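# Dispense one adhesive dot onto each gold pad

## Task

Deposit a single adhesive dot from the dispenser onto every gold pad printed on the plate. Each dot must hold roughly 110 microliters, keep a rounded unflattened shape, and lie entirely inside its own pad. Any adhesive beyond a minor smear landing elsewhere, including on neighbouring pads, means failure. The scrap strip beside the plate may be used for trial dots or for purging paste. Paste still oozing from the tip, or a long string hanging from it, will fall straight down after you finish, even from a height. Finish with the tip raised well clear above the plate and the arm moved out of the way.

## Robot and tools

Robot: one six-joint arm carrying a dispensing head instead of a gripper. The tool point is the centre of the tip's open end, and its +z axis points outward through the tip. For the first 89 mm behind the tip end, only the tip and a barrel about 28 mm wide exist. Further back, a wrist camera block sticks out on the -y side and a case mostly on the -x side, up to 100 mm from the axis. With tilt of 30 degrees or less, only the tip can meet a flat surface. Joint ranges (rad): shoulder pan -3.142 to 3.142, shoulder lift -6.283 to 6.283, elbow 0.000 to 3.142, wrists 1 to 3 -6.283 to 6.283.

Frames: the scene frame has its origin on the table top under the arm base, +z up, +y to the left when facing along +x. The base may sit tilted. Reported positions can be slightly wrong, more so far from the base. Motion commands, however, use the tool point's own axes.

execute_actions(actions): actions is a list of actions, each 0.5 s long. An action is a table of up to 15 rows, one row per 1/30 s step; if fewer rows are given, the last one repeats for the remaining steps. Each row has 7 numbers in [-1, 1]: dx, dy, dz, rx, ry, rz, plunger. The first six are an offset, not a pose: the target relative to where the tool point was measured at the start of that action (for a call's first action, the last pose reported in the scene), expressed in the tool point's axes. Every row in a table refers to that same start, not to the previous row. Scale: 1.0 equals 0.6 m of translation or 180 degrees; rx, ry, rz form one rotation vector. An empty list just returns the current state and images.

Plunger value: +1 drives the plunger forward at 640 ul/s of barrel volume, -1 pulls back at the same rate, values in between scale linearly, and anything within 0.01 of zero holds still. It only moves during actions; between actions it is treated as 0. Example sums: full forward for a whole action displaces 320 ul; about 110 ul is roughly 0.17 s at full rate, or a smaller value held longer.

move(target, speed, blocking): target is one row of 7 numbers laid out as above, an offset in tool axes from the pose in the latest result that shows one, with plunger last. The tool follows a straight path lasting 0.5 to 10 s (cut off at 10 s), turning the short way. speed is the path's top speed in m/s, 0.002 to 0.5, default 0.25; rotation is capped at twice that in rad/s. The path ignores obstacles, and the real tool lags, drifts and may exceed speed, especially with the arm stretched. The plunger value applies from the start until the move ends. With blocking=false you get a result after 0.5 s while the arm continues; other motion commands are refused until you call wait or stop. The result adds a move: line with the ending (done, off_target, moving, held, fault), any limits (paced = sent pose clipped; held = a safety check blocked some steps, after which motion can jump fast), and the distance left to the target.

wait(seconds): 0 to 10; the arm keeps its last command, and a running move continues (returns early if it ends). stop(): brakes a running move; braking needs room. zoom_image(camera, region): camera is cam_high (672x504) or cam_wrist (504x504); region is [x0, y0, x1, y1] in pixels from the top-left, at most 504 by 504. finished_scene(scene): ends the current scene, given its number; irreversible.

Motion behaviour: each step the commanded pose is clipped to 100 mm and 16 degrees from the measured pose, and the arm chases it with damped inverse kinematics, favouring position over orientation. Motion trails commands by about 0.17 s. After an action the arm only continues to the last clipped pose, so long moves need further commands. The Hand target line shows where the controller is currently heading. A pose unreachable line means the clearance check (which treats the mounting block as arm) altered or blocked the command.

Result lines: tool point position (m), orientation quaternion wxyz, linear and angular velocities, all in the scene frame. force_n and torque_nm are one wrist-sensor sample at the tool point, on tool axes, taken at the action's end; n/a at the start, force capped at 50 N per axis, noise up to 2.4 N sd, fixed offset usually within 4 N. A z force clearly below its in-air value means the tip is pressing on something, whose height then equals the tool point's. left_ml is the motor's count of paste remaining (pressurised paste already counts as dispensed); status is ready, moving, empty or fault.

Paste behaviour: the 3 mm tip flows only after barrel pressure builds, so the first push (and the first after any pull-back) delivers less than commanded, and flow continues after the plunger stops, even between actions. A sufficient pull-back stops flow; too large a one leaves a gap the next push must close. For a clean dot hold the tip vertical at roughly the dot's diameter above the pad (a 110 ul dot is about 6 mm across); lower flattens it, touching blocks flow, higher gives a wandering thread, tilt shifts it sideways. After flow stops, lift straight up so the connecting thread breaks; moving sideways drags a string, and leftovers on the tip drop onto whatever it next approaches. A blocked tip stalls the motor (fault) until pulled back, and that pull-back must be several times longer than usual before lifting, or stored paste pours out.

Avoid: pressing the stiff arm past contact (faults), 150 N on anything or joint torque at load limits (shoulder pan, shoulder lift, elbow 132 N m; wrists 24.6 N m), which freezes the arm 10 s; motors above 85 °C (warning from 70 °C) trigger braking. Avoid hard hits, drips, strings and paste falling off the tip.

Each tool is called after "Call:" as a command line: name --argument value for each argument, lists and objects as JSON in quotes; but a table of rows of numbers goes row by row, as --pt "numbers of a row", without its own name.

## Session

Call:
execute_actions --actions '[]'

Scene clock: 0.00 s.
end_effector_position=(+0.4354, -0.0104, +0.2395) left_ml=26.7 status=ready force_n=(-1.9, -2.8, +0.0) torque_nm=(-0.87, +0.69, -0.25) end_effector_quat_wxyz=(-0.302, +0.665, +0.678, -0.084) end_effector_velocity=(+0.000, -0.000, +0.000) end_effector_angular_velocity=(-0.000, -0.000, +0.001)
Joint positions: [-0.341 -1.815  1.648 -1.407 -1.57  -1.912]
Joint velocities: [ 0. -0. -0.  0. -0. -0.]
Hand target: +0.435, -0.010, +0.240; -0.302, +0.665, +0.678, -0.084

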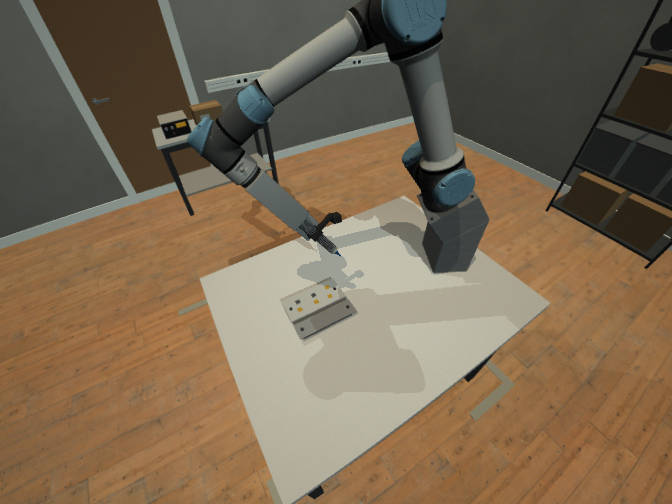

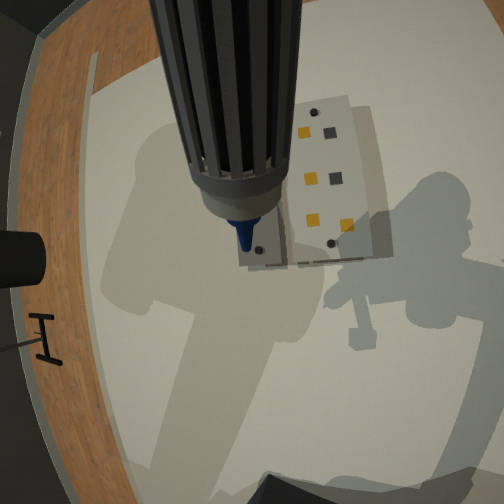

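Call:
zoom_image --camera "cam_high" --region '[260, 250, 380, 350]'

Call:
zoom_image --camera "cam_wrist" --region '[210, 80, 410, 280]'

Region (260, 250, 380, 350) of cam_high's 672x504 image, scaled by 4.200, with more detail than that image has.

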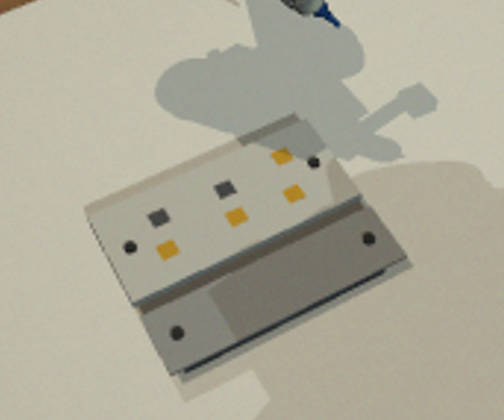

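Region (210, 80, 410, 280) of cam_wrist's 504x504 image, scaled by 2.520, with more detail than that image has.

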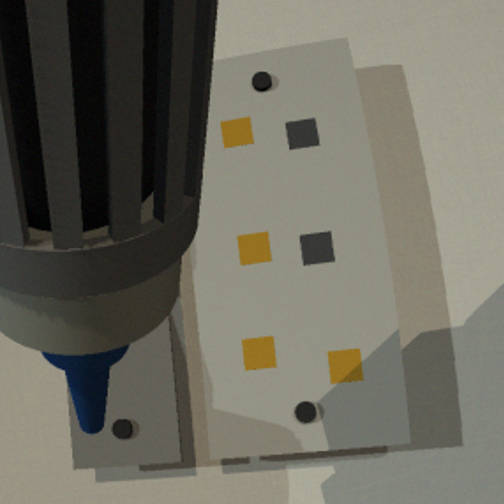

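Call:
move --target '[0.0029, 0.2036, 0.2221, -0.1756, -0.1014, 0, 0]' --speed 0.25

Scene clock: 11.37 s.
end_effector_position=(+0.4696, +0.0418, +0.0705) left_ml=26.7 status=ready force_n=(-1.1, -1.7, +0.2) torque_nm=(-0.41, +0.33, -0.18) end_effector_quat_wxyz=(-0.001, +0.700, +0.714, -0.001) end_effector_velocity=(+0.001, +0.000, -0.002) end_effector_angular_velocity=(-0.008, -0.009, +0.001)
Joint positions: [ 0.018 -1.878  2.43  -2.689 -1.881 -1.644]
Joint velocities: [ 0.01   0.013  0.008 -0.028 -0.013  0.005]
Hand target: +0.470, +0.042, +0.070; -0.000, +0.700, +0.714, -0.001
Off the commanded pose: 0.001 m, 0 deg.
move: done

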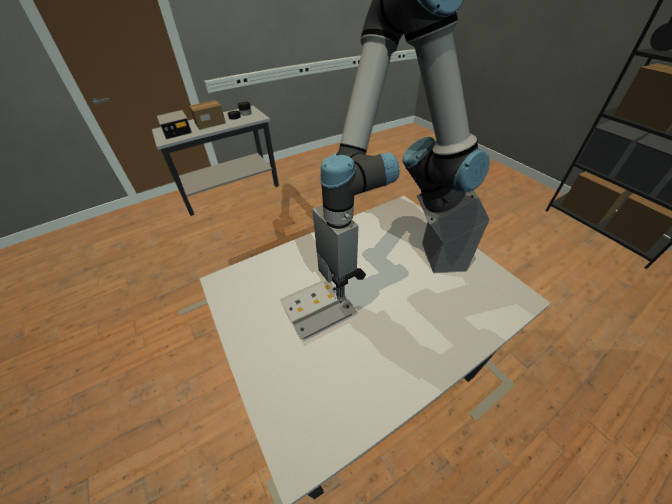

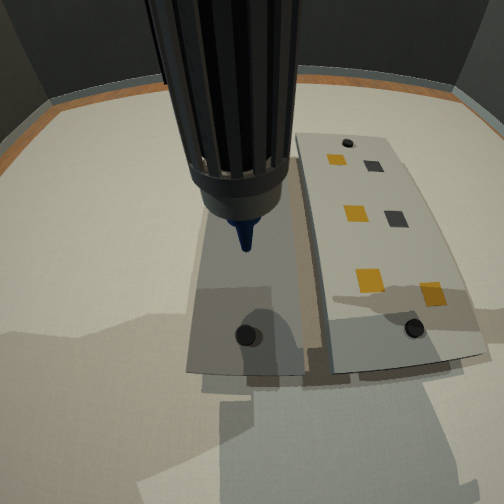

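Call:
move --target '[0, 0, 0.045, 0, 0, 0, 0]' --speed 0.1

Call:
zoom_image --camera "cam_wrist" --region '[200, 210, 300, 310]'

Scene clock: 13.67 s.
end_effector_position=(+0.4695, +0.0418, +0.0438) left_ml=26.7 status=ready force_n=(-1.6, -2.7, +0.7) torque_nm=(-0.84, +0.55, -0.24) end_effector_quat_wxyz=(-0.001, +0.700, +0.714, -0.001) end_effector_velocity=(+0.001, -0.001, -0.003) end_effector_angular_velocity=(-0.002, -0.001, -0.001)
Joint positions: [-0.009 -1.801  2.448 -2.791 -1.866 -1.668]
Joint velocities: [-0.003  0.008  0.002 -0.012 -0.    -0.002]
Hand target: +0.470, +0.042, +0.043; -0.001, +0.700, +0.714, -0.001
Off the commanded pose: 0.000 m, 0 deg.
move: done

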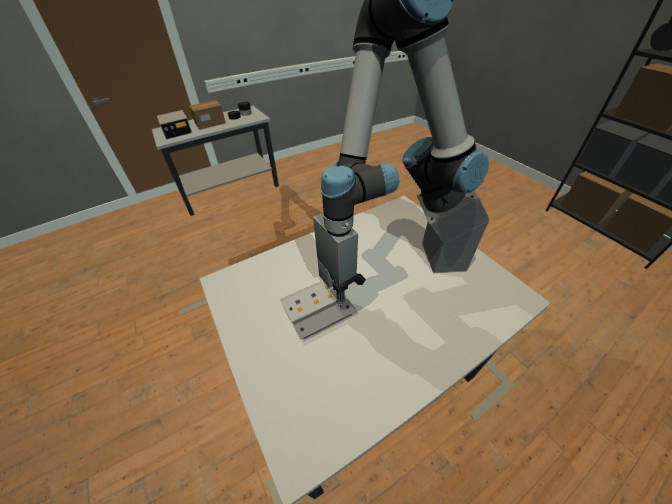

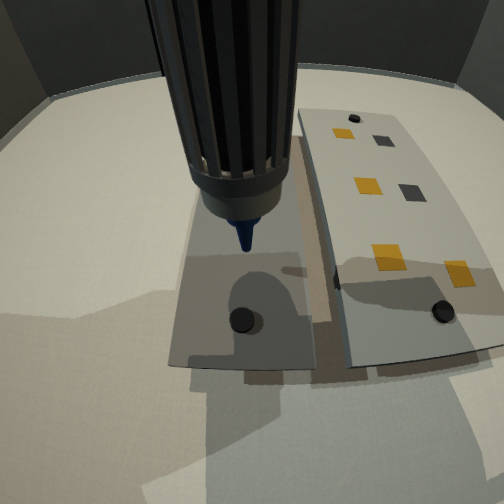

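Region (200, 210, 300, 310) of cam_wrist's 504x504 image, scaled by 5.040, with more detail than that image has.

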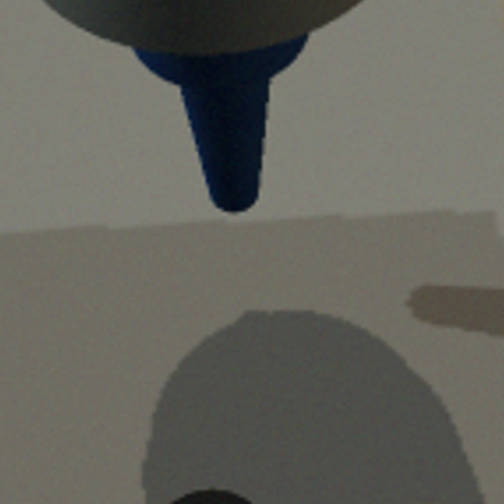

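Call:
execute_actions --actions '[[[0,0,0.0007,0,0,0,0],[0,0,0.0023,0,0,0,0],[0,0,0.0047,0,0,0,0],[0,0,0.0075,0,0,0,0],[0,0,0.0103,0,0,0,0],[0,0,0.0127,0,0,0,0],[0,0,0.0143,0,0,0,0],[0,0,0.015,0,0,0,0]]]'

Call:
execute_actions --actions '[]'

Call:
zoom_image --camera "cam_wrist" --region '[200, 210, 300, 310]'

Scene clock: 18.60 s.
end_effector_position=(+0.4695, +0.0418, +0.0355) left_ml=26.7 status=ready force_n=(-2.0, -2.1, +0.8) torque_nm=(-0.60, +0.63, -0.17) end_effector_quat_wxyz=(-0.001, +0.700, +0.714, -0.001) end_effector_velocity=(+0.000, +0.000, -0.006) end_effector_angular_velocity=(-0.000, -0.001, +0.001)
Joint positions: [-0.017 -1.776  2.452 -2.822 -1.862 -1.675]
Joint velocities: [-0.006  0.02   0.003 -0.025  0.003 -0.006]
Hand target: +0.469, +0.042, +0.035; -0.001, +0.700, +0.714, -0.001
Off the commanded pose: 0.001 m, 0 deg.

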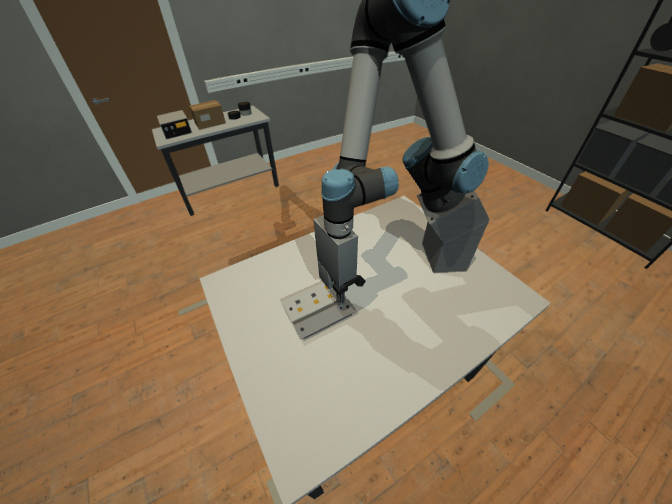

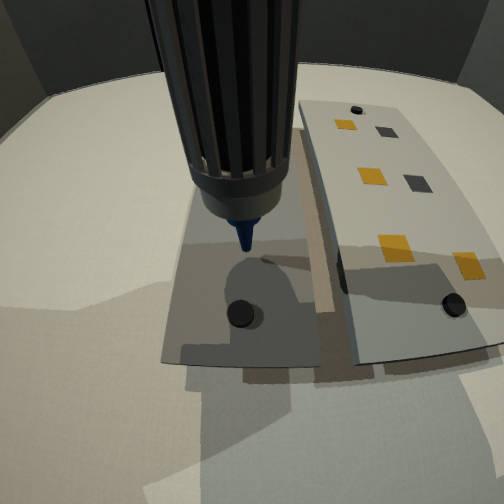

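Scene clock: 18.60 s.
end_effector_position=(+0.4695, +0.0418, +0.0355) left_ml=26.7 status=ready force_n=(-2.0, -2.1, +0.8) torque_nm=(-0.60, +0.63, -0.17) end_effector_quat_wxyz=(-0.001, +0.700, +0.714, -0.001) end_effector_velocity=(+0.000, +0.000, -0.006) end_effector_angular_velocity=(-0.000, -0.001, +0.001)
Joint positions: [-0.017 -1.776  2.452 -2.822 -1.862 -1.675]
Joint velocities: [-0.006  0.02   0.003 -0.025  0.003 -0.006]
Hand target: +0.469, +0.042, +0.035; -0.001, +0.700, +0.714, -0.001
Off the commanded pose: 0.001 m, 0 deg.

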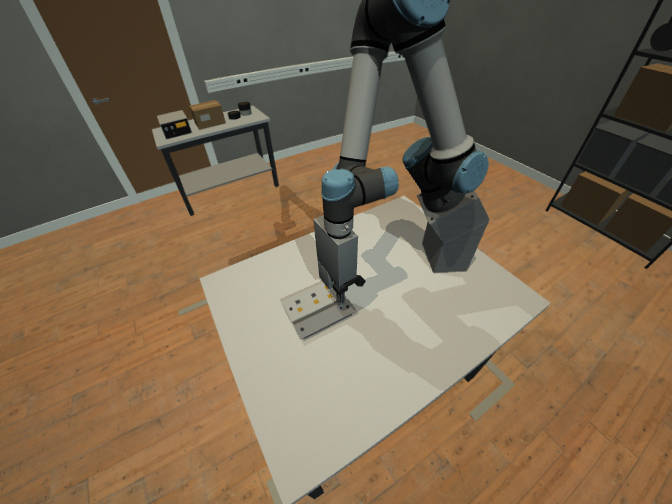

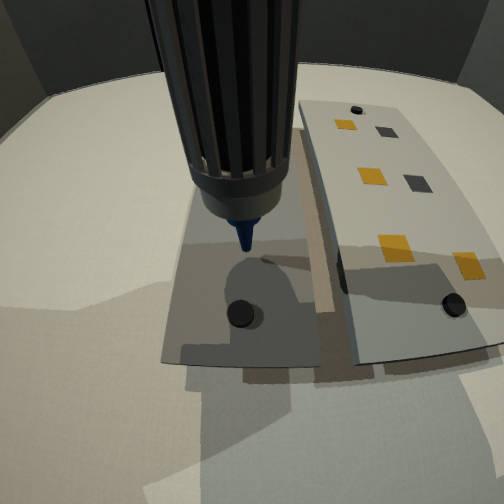

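Region (200, 210, 300, 310) of cam_wrist's 504x504 image, scaled by 5.040, with more detail than that image has.

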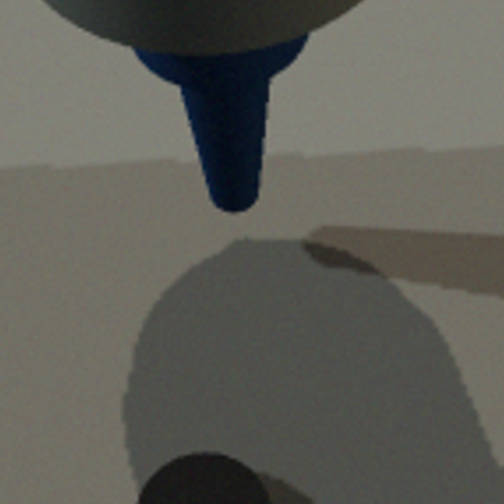

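Call:
execute_actions --actions '[[[0,0,0.0013,0,0,0,0.5]]]'

Call:
wait --seconds 3

Call:
zoom_image --camera "cam_wrist" --region '[200, 210, 300, 310]'

Call:
wait --seconds 10

Call:
zoom_image --camera "cam_wrist" --region '[200, 210, 300, 310]'

Scene clock: 21.17 s.
end_effector_position=(+0.4695, +0.0418, +0.0347) left_ml=26.5 status=moving force_n=(-0.2, -2.1, +2.0) torque_nm=(-0.65, +0.03, -0.26) end_effector_quat_wxyz=(-0.001, +0.700, +0.714, -0.001) end_effector_velocity=(+0.001, -0.000, +0.000) end_effector_angular_velocity=(-0.001, -0.002, -0.001)
Joint positions: [-0.018 -1.774  2.453 -2.825 -1.862 -1.676]
Joint velocities: [-0.     0.    -0.001 -0.002 -0.     0.   ]
Hand target: +0.469, +0.042, +0.035; -0.001, +0.700, +0.714, -0.001
Off the commanded pose: 0.000 m, 0 deg.

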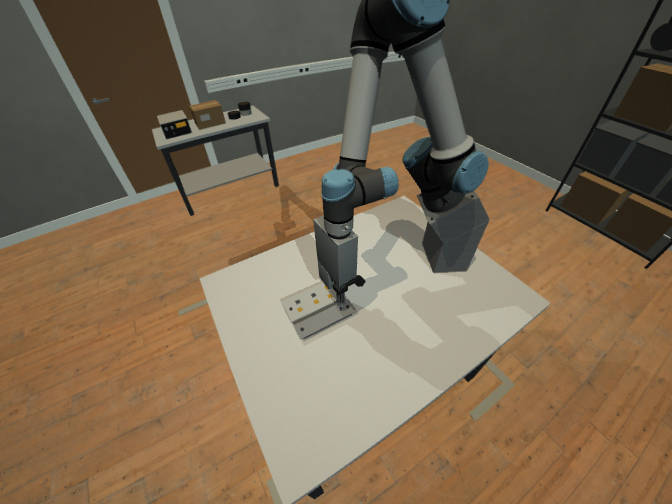

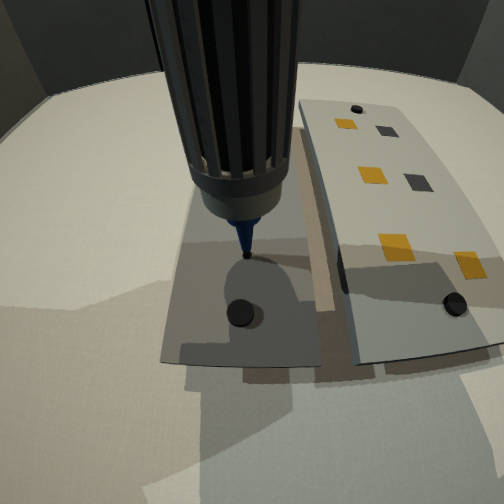

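Scene clock: 24.17 s.
end_effector_position=(+0.4695, +0.0418, +0.0347) left_ml=26.5 status=ready force_n=(-1.3, -1.2, -0.1) torque_nm=(-0.28, +0.40, -0.20) end_effector_quat_wxyz=(-0.001, +0.700, +0.714, -0.001) end_effector_velocity=(-0.000, +0.000, +0.000) end_effector_angular_velocity=(+0.000, +0.000, -0.000)
Joint positions: [-0.018 -1.774  2.453 -2.825 -1.862 -1.676]
Joint velocities: [ 0.    -0.    -0.     0.001  0.     0.   ]
Hand target: +0.469, +0.042, +0.035; -0.001, +0.700, +0.714, -0.001
Off the commanded pose: 0.000 m, 0 deg.
wait: 3.00 s; at rest by 0.20 s

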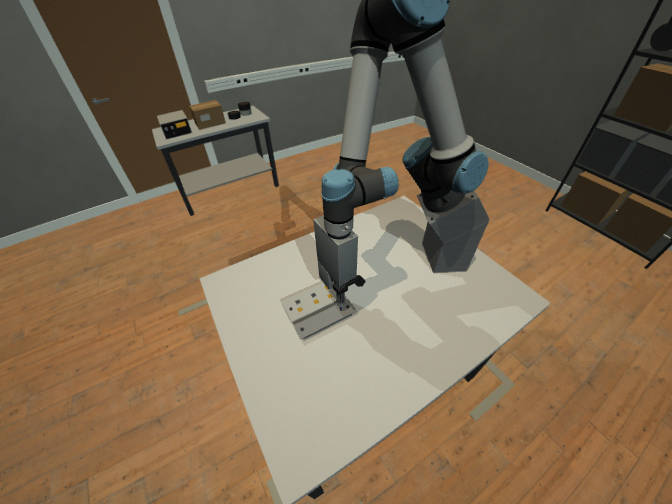

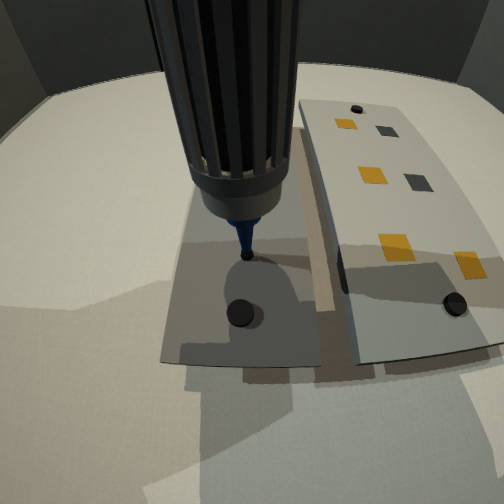

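Region (200, 210, 300, 310) of cam_wrist's 504x504 image, scaled by 5.040, with more detail than that image has.

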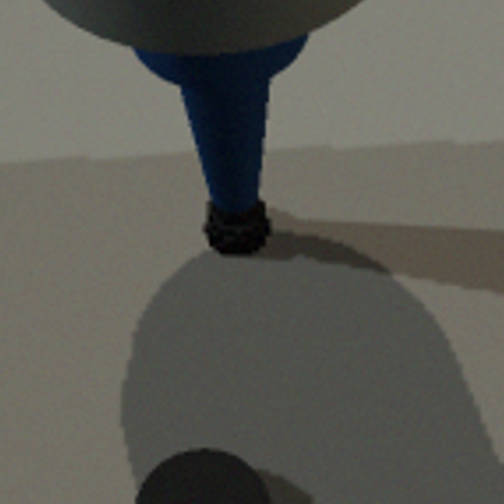

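Scene clock: 34.17 s.
end_effector_position=(+0.4695, +0.0418, +0.0347) left_ml=26.5 status=ready force_n=(-0.9, -1.2, +0.5) torque_nm=(-0.27, +0.16, -0.17) end_effector_quat_wxyz=(-0.001, +0.700, +0.714, -0.001) end_effector_velocity=(-0.001, -0.001, -0.000) end_effector_angular_velocity=(-0.002, +0.002, +0.001)
Joint positions: [-0.018 -1.774  2.453 -2.825 -1.862 -1.676]
Joint velocities: [ 0.     0.     0.     0.002 -0.003 -0.001]
Hand target: +0.469, +0.042, +0.035; -0.001, +0.700, +0.714, -0.001
Off the commanded pose: 0.000 m, 0 deg.
wait: 10.00 s; at rest by 0.17 s

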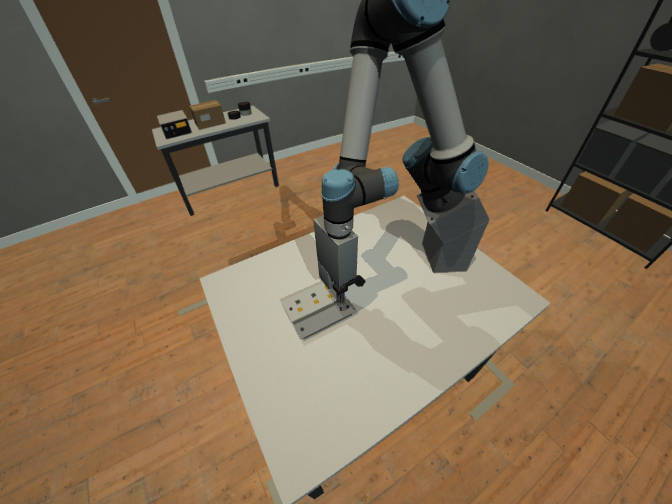

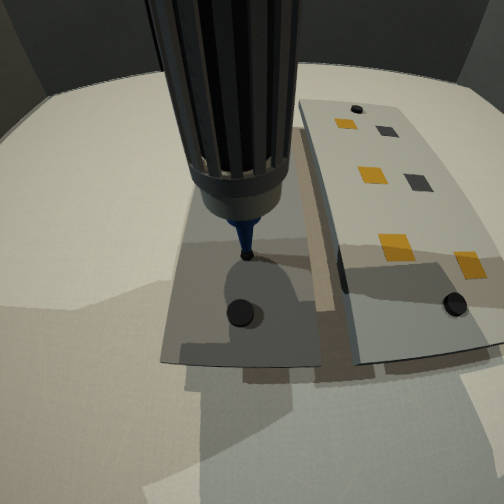

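Region (200, 210, 300, 310) of cam_wrist's 504x504 image, scaled by 5.040, with more detail than that image has.

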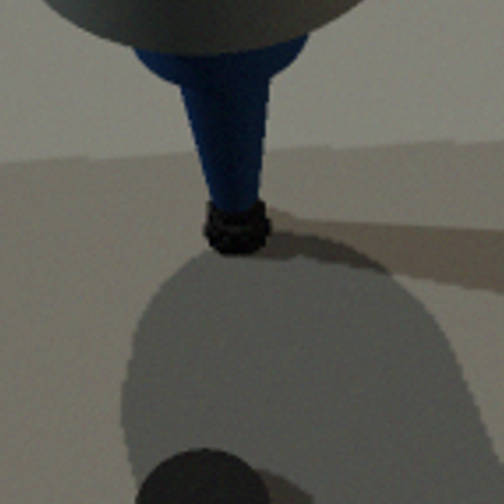

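Call:
move --target '[0, 0, -0.055, 0, 0, 0, 0]' --speed 0.12

Call:
zoom_image --camera "cam_wrist" --region '[190, 200, 310, 320]'

Scene clock: 36.07 s.
end_effector_position=(+0.4696, +0.0418, +0.0674) left_ml=26.5 status=ready force_n=(-0.5, -1.9, +0.3) torque_nm=(-0.54, +0.02, -0.29) end_effector_quat_wxyz=(-0.001, +0.700, +0.714, -0.001) end_effector_velocity=(+0.000, +0.000, +0.003) end_effector_angular_velocity=(+0.000, +0.000, -0.001)
Joint positions: [ 0.015 -1.87   2.433 -2.7   -1.879 -1.647]
Joint velocities: [ 0.003 -0.008 -0.003  0.012 -0.001  0.003]
Hand target: +0.470, +0.042, +0.068; -0.001, +0.700, +0.714, -0.001
Off the commanded pose: 0.000 m, 0 deg.
move: done

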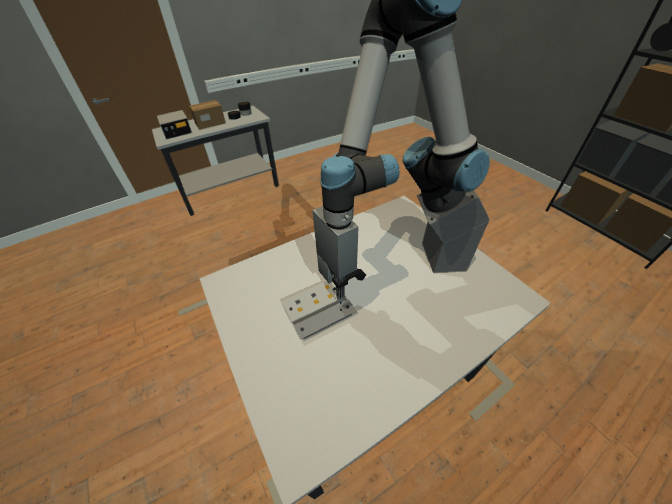

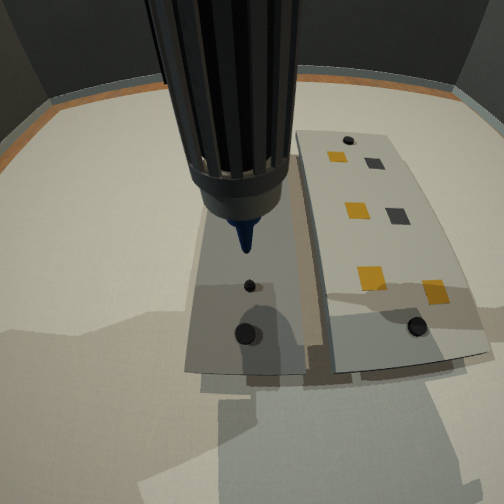

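Region (190, 200, 310, 320) of cam_wrist's 504x504 image, scaled by 4.200, with more detail than that image has.

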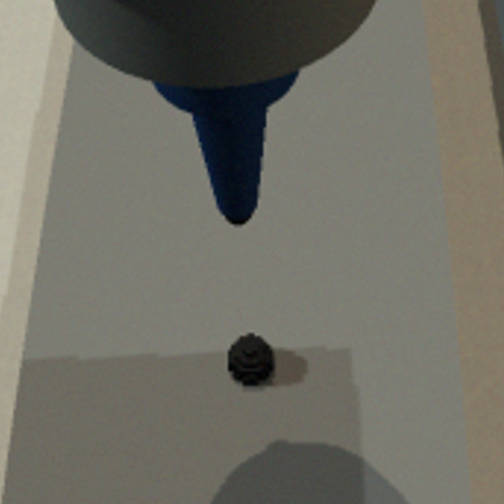

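Call:
move --target '[-0.1267, 0.0083, 0.0423, 0, 0, 0, 0]' --speed 0.15

Call:
zoom_image --camera "cam_wrist" --region '[200, 210, 300, 310]'

Scene clock: 41.70 s.
end_effector_position=(+0.4759, -0.0342, +0.0422) left_ml=26.5 status=ready force_n=(+0.1, -0.8, -0.8) torque_nm=(-0.10, -0.22, -0.29) end_effector_quat_wxyz=(-0.000, +0.700, +0.714, -0.001) end_effector_velocity=(-0.001, -0.001, -0.002) end_effector_angular_velocity=(+0.005, +0.002, +0.001)
Joint positions: [-0.259 -1.911  2.457 -2.738 -1.726 -1.88 ]
Joint velocities: [-0.012 -0.001  0.002  0.001  0.012 -0.011]
Hand target: +0.476, -0.034, +0.042; -0.001, +0.700, +0.714, -0.001
Off the commanded pose: 0.000 m, 0 deg.
move: done

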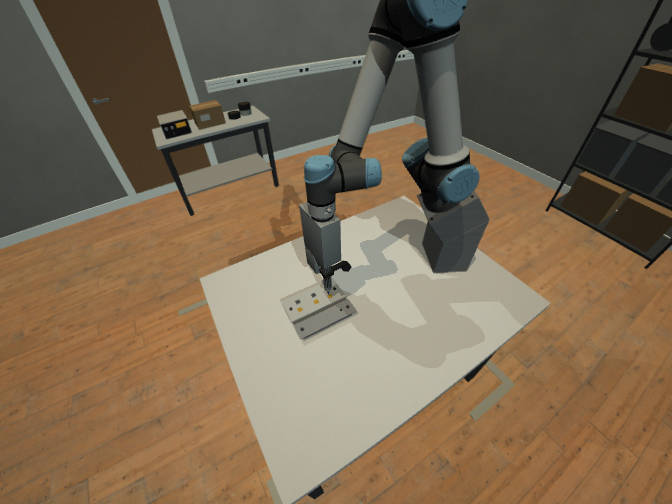

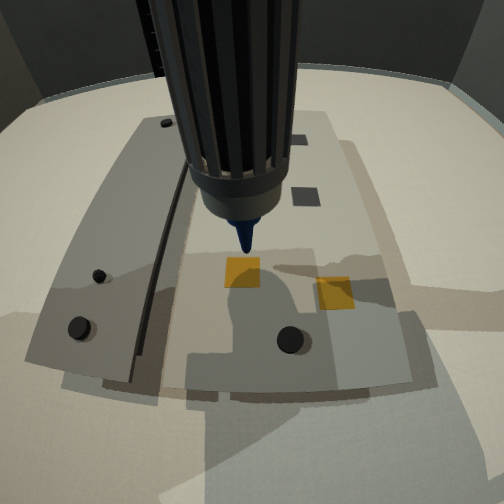

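Region (200, 210, 300, 310) of cam_wrist's 504x504 image, scaled by 5.040, with more detail than that image has.

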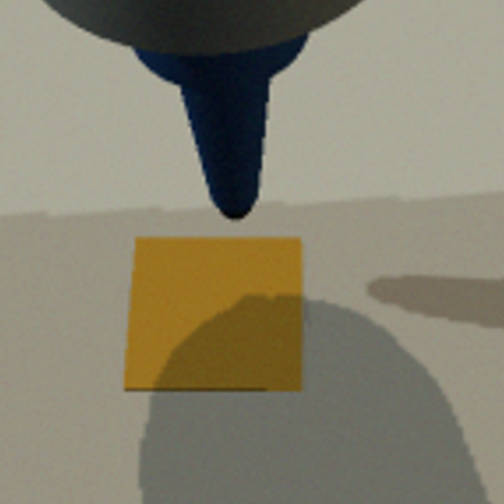

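Call:
execute_actions --actions '[[[0.0002,-0.0003,0.0006,0,0,0,0],[0.0006,-0.001,0.002,0,0,0,0],[0.0012,-0.0021,0.004,0,0,0,0],[0.0018,-0.0032,0.0062,0,0,0,0],[0.0025,-0.0044,0.0085,0,0,0,0],[0.0031,-0.0055,0.0105,0,0,0,0],[0.0035,-0.0062,0.0119,0,0,0,0],[0.0037,-0.0065,0.0125,0,0,0,0]]]'

Call:
wait --seconds 0.3

Call:
zoom_image --camera "cam_wrist" --region '[200, 210, 300, 310]'

Scene clock: 45.47 s.
end_effector_position=(+0.4722, -0.0322, +0.0353) left_ml=26.5 status=ready force_n=(-1.1, -2.2, +0.4) torque_nm=(-0.60, +0.35, -0.26) end_effector_quat_wxyz=(-0.001, +0.700, +0.714, -0.001) end_effector_velocity=(-0.001, +0.001, -0.005) end_effector_angular_velocity=(-0.001, -0.003, +0.000)
Joint positions: [-0.26  -1.893  2.47  -2.769 -1.726 -1.881]
Joint velocities: [ 0.     0.014  0.009 -0.026  0.    -0.001]
Hand target: +0.472, -0.032, +0.035; -0.000, +0.700, +0.714, -0.001
Off the commanded pose: 0.001 m, 0 deg.

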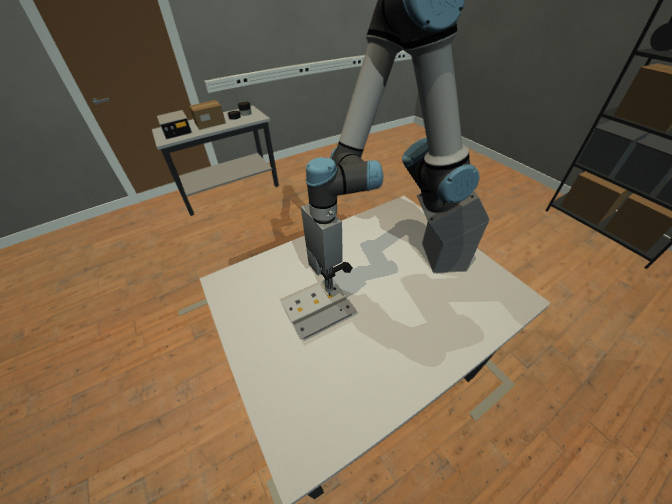

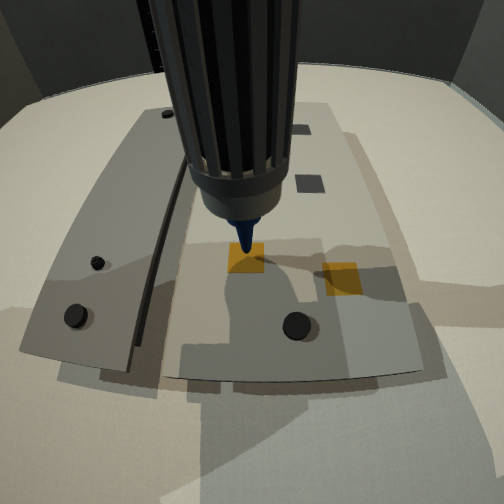

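Scene clock: 45.77 s.
end_effector_position=(+0.4719, -0.0321, +0.0348) left_ml=26.5 status=ready force_n=(-1.0, -3.2, +0.2) torque_nm=(-1.04, +0.26, -0.27) end_effector_quat_wxyz=(-0.000, +0.700, +0.714, -0.001) end_effector_velocity=(+0.000, -0.000, -0.000) end_effector_angular_velocity=(-0.000, -0.000, -0.000)
Joint positions: [-0.26  -1.892  2.471 -2.772 -1.726 -1.881]
Joint velocities: [-0.     0.001 -0.    -0.002 -0.     0.   ]
Hand target: +0.472, -0.032, +0.035; -0.000, +0.700, +0.714, -0.001
Off the commanded pose: 0.000 m, 0 deg.
wait: 0.30 s; at rest by 0.17 s

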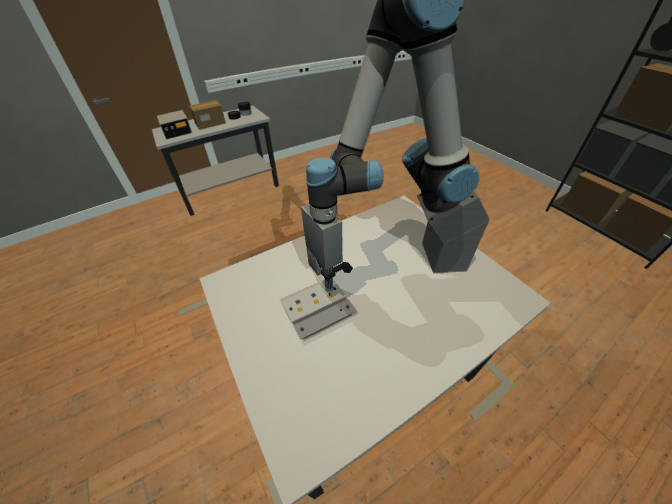

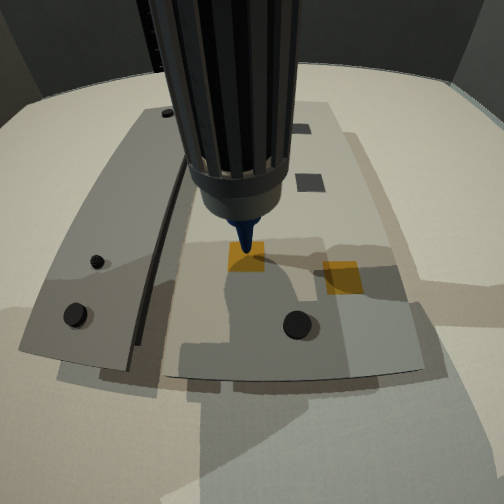

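Region (200, 210, 300, 310) of cam_wrist's 504x504 image, scaled by 5.040, with more detail than that image has.

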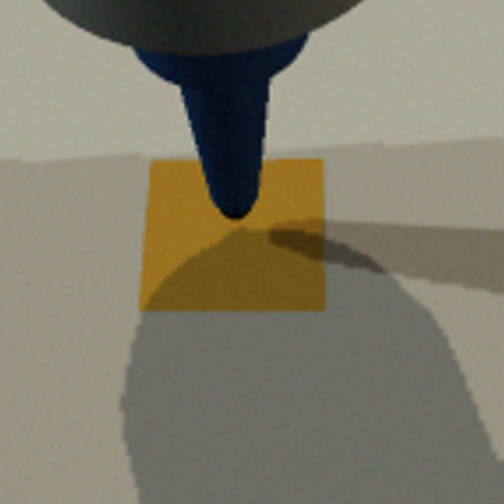

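Call:
execute_actions --actions '[[[0.0003,-0.0002,0,0,0,0,0.344]]]'

Call:
wait --seconds 8

Call:
zoom_image --camera "cam_wrist" --region '[200, 210, 300, 310]'

Call:
move --target '[0, 0, -0.055, 0, 0, 0, 0]' --speed 0.12

Call:
zoom_image --camera "cam_wrist" --region '[180, 170, 380, 370]'

Scene clock: 48.13 s.
end_effector_position=(+0.4718, -0.0319, +0.0348) left_ml=26.4 status=moving force_n=(-0.3, -1.0, -0.5) torque_nm=(-0.25, +0.07, -0.25) end_effector_quat_wxyz=(-0.001, +0.700, +0.714, -0.001) end_effector_velocity=(+0.001, -0.000, +0.000) end_effector_angular_velocity=(-0.001, -0.002, -0.001)
Joint positions: [-0.259 -1.892  2.472 -2.772 -1.726 -1.881]
Joint velocities: [ 0.    -0.001 -0.    -0.002 -0.     0.001]
Hand target: +0.472, -0.032, +0.035; -0.000, +0.700, +0.714, -0.001
Off the commanded pose: 0.000 m, 0 deg.

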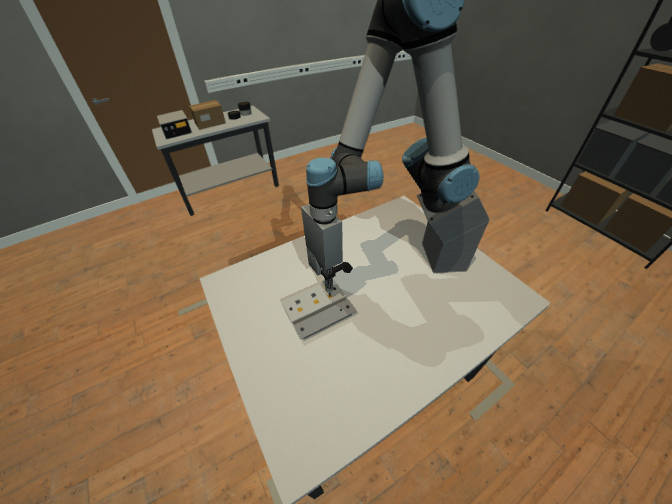

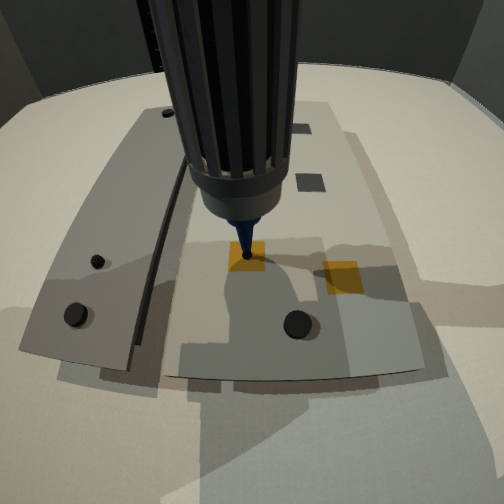

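Scene clock: 56.13 s.
end_effector_position=(+0.4718, -0.0319, +0.0348) left_ml=26.4 status=ready force_n=(-1.1, +0.0, +0.5) torque_nm=(+0.11, +0.32, -0.22) end_effector_quat_wxyz=(-0.000, +0.700, +0.714, -0.001) end_effector_velocity=(+0.001, +0.000, +0.000) end_effector_angular_velocity=(+0.001, -0.002, -0.001)
Joint positions: [-0.259 -1.892  2.472 -2.772 -1.726 -1.881]
Joint velocities: [ 0.    -0.    -0.001 -0.     0.001  0.   ]
Hand target: +0.472, -0.032, +0.035; -0.000, +0.700, +0.714, -0.001
Off the commanded pose: 0.000 m, 0 deg.
wait: 8.00 s; at rest by 0.20 s

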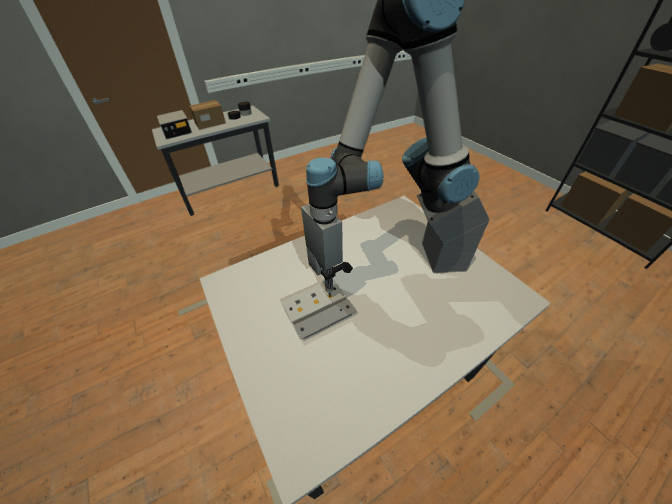

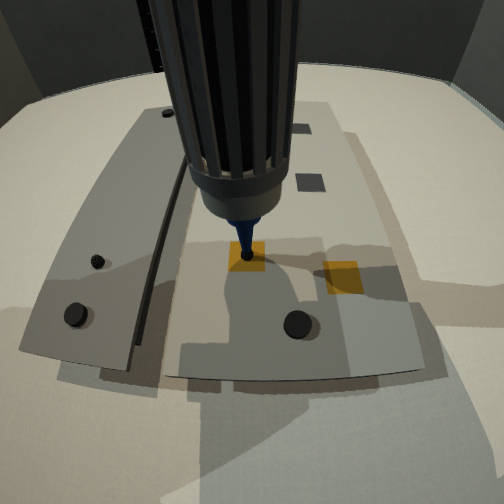

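Region (200, 210, 300, 310) of cam_wrist's 504x504 image, scaled by 5.040, with more detail than that image has.

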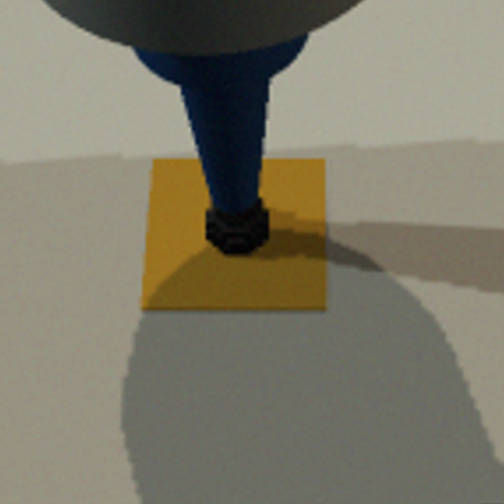

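Scene clock: 57.07 s.
end_effector_position=(+0.4720, -0.0318, +0.0675) left_ml=26.4 status=ready force_n=(-0.2, -2.1, +0.7) torque_nm=(-0.61, -0.03, -0.23) end_effector_quat_wxyz=(-0.000, +0.700, +0.714, -0.001) end_effector_velocity=(-0.001, +0.000, +0.002) end_effector_angular_velocity=(+0.000, +0.002, +0.001)
Joint positions: [-0.24  -1.993  2.45  -2.646 -1.738 -1.864]
Joint velocities: [ 0.001 -0.007 -0.002  0.011 -0.001  0.   ]
Hand target: +0.472, -0.032, +0.068; -0.000, +0.700, +0.714, -0.001
Off the commanded pose: 0.000 m, 0 deg.
move: done

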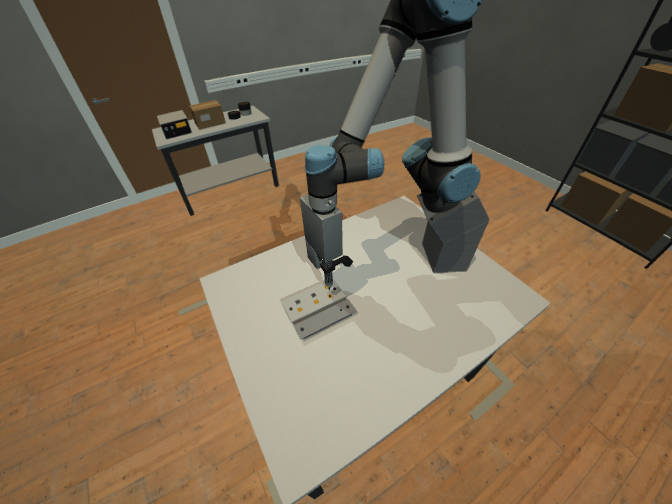

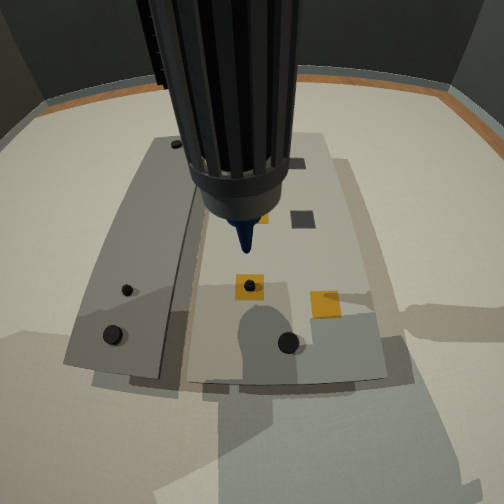

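Region (180, 170, 380, 370) of cam_wrist's 504x504 image, scaled by 2.520, with more detail than that image has.

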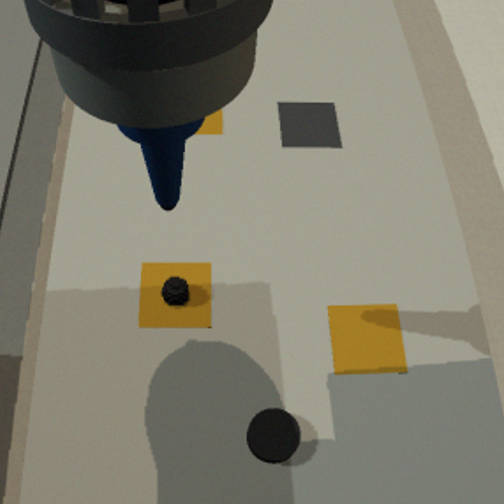

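Call:
move --target '[-0.0697, -0.0217, 0.0545, 0, 0, 0, 0]' --speed 0.12

Call:
zoom_image --camera "cam_wrist" --region '[200, 210, 300, 310]'

Scene clock: 64.13 s.
end_effector_position=(+0.4596, -0.0739, +0.0351) left_ml=26.4 status=ready force_n=(+0.1, -1.1, +0.8) torque_nm=(-0.29, -0.19, -0.21) end_effector_quat_wxyz=(-0.000, +0.700, +0.714, -0.001) end_effector_velocity=(+0.001, -0.001, -0.002) end_effector_angular_velocity=(+0.003, -0.003, +0.001)
Joint positions: [-0.423 -1.971  2.501 -2.737 -1.631 -2.014]
Joint velocities: [-0.011  0.002  0.002 -0.005  0.01  -0.01 ]
Hand target: +0.460, -0.074, +0.035; -0.000, +0.700, +0.714, -0.001
Off the commanded pose: 0.000 m, 0 deg.
move: done

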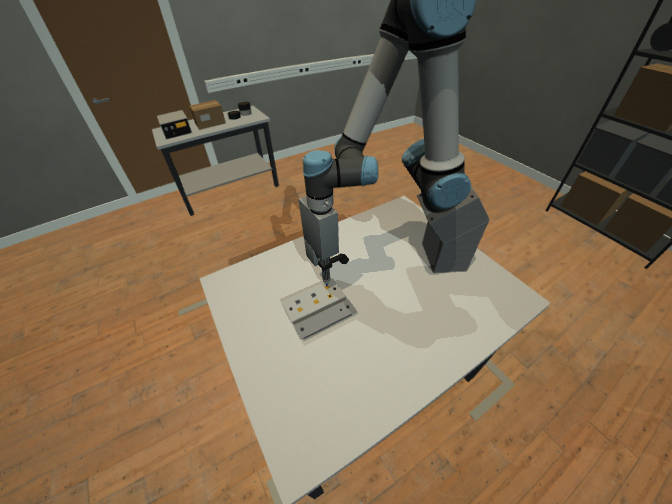

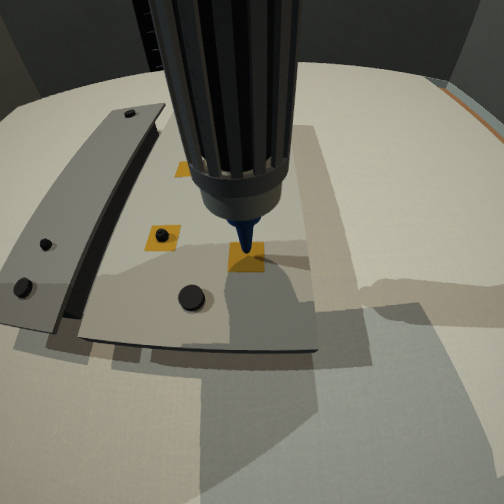

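Region (200, 210, 300, 310) of cam_wrist's 504x504 image, scaled by 5.040, with more detail than that image has.

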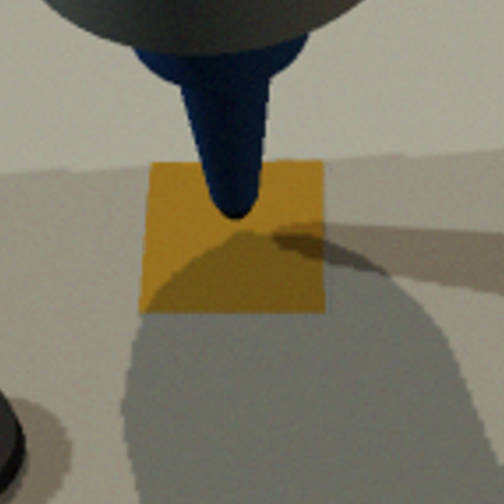

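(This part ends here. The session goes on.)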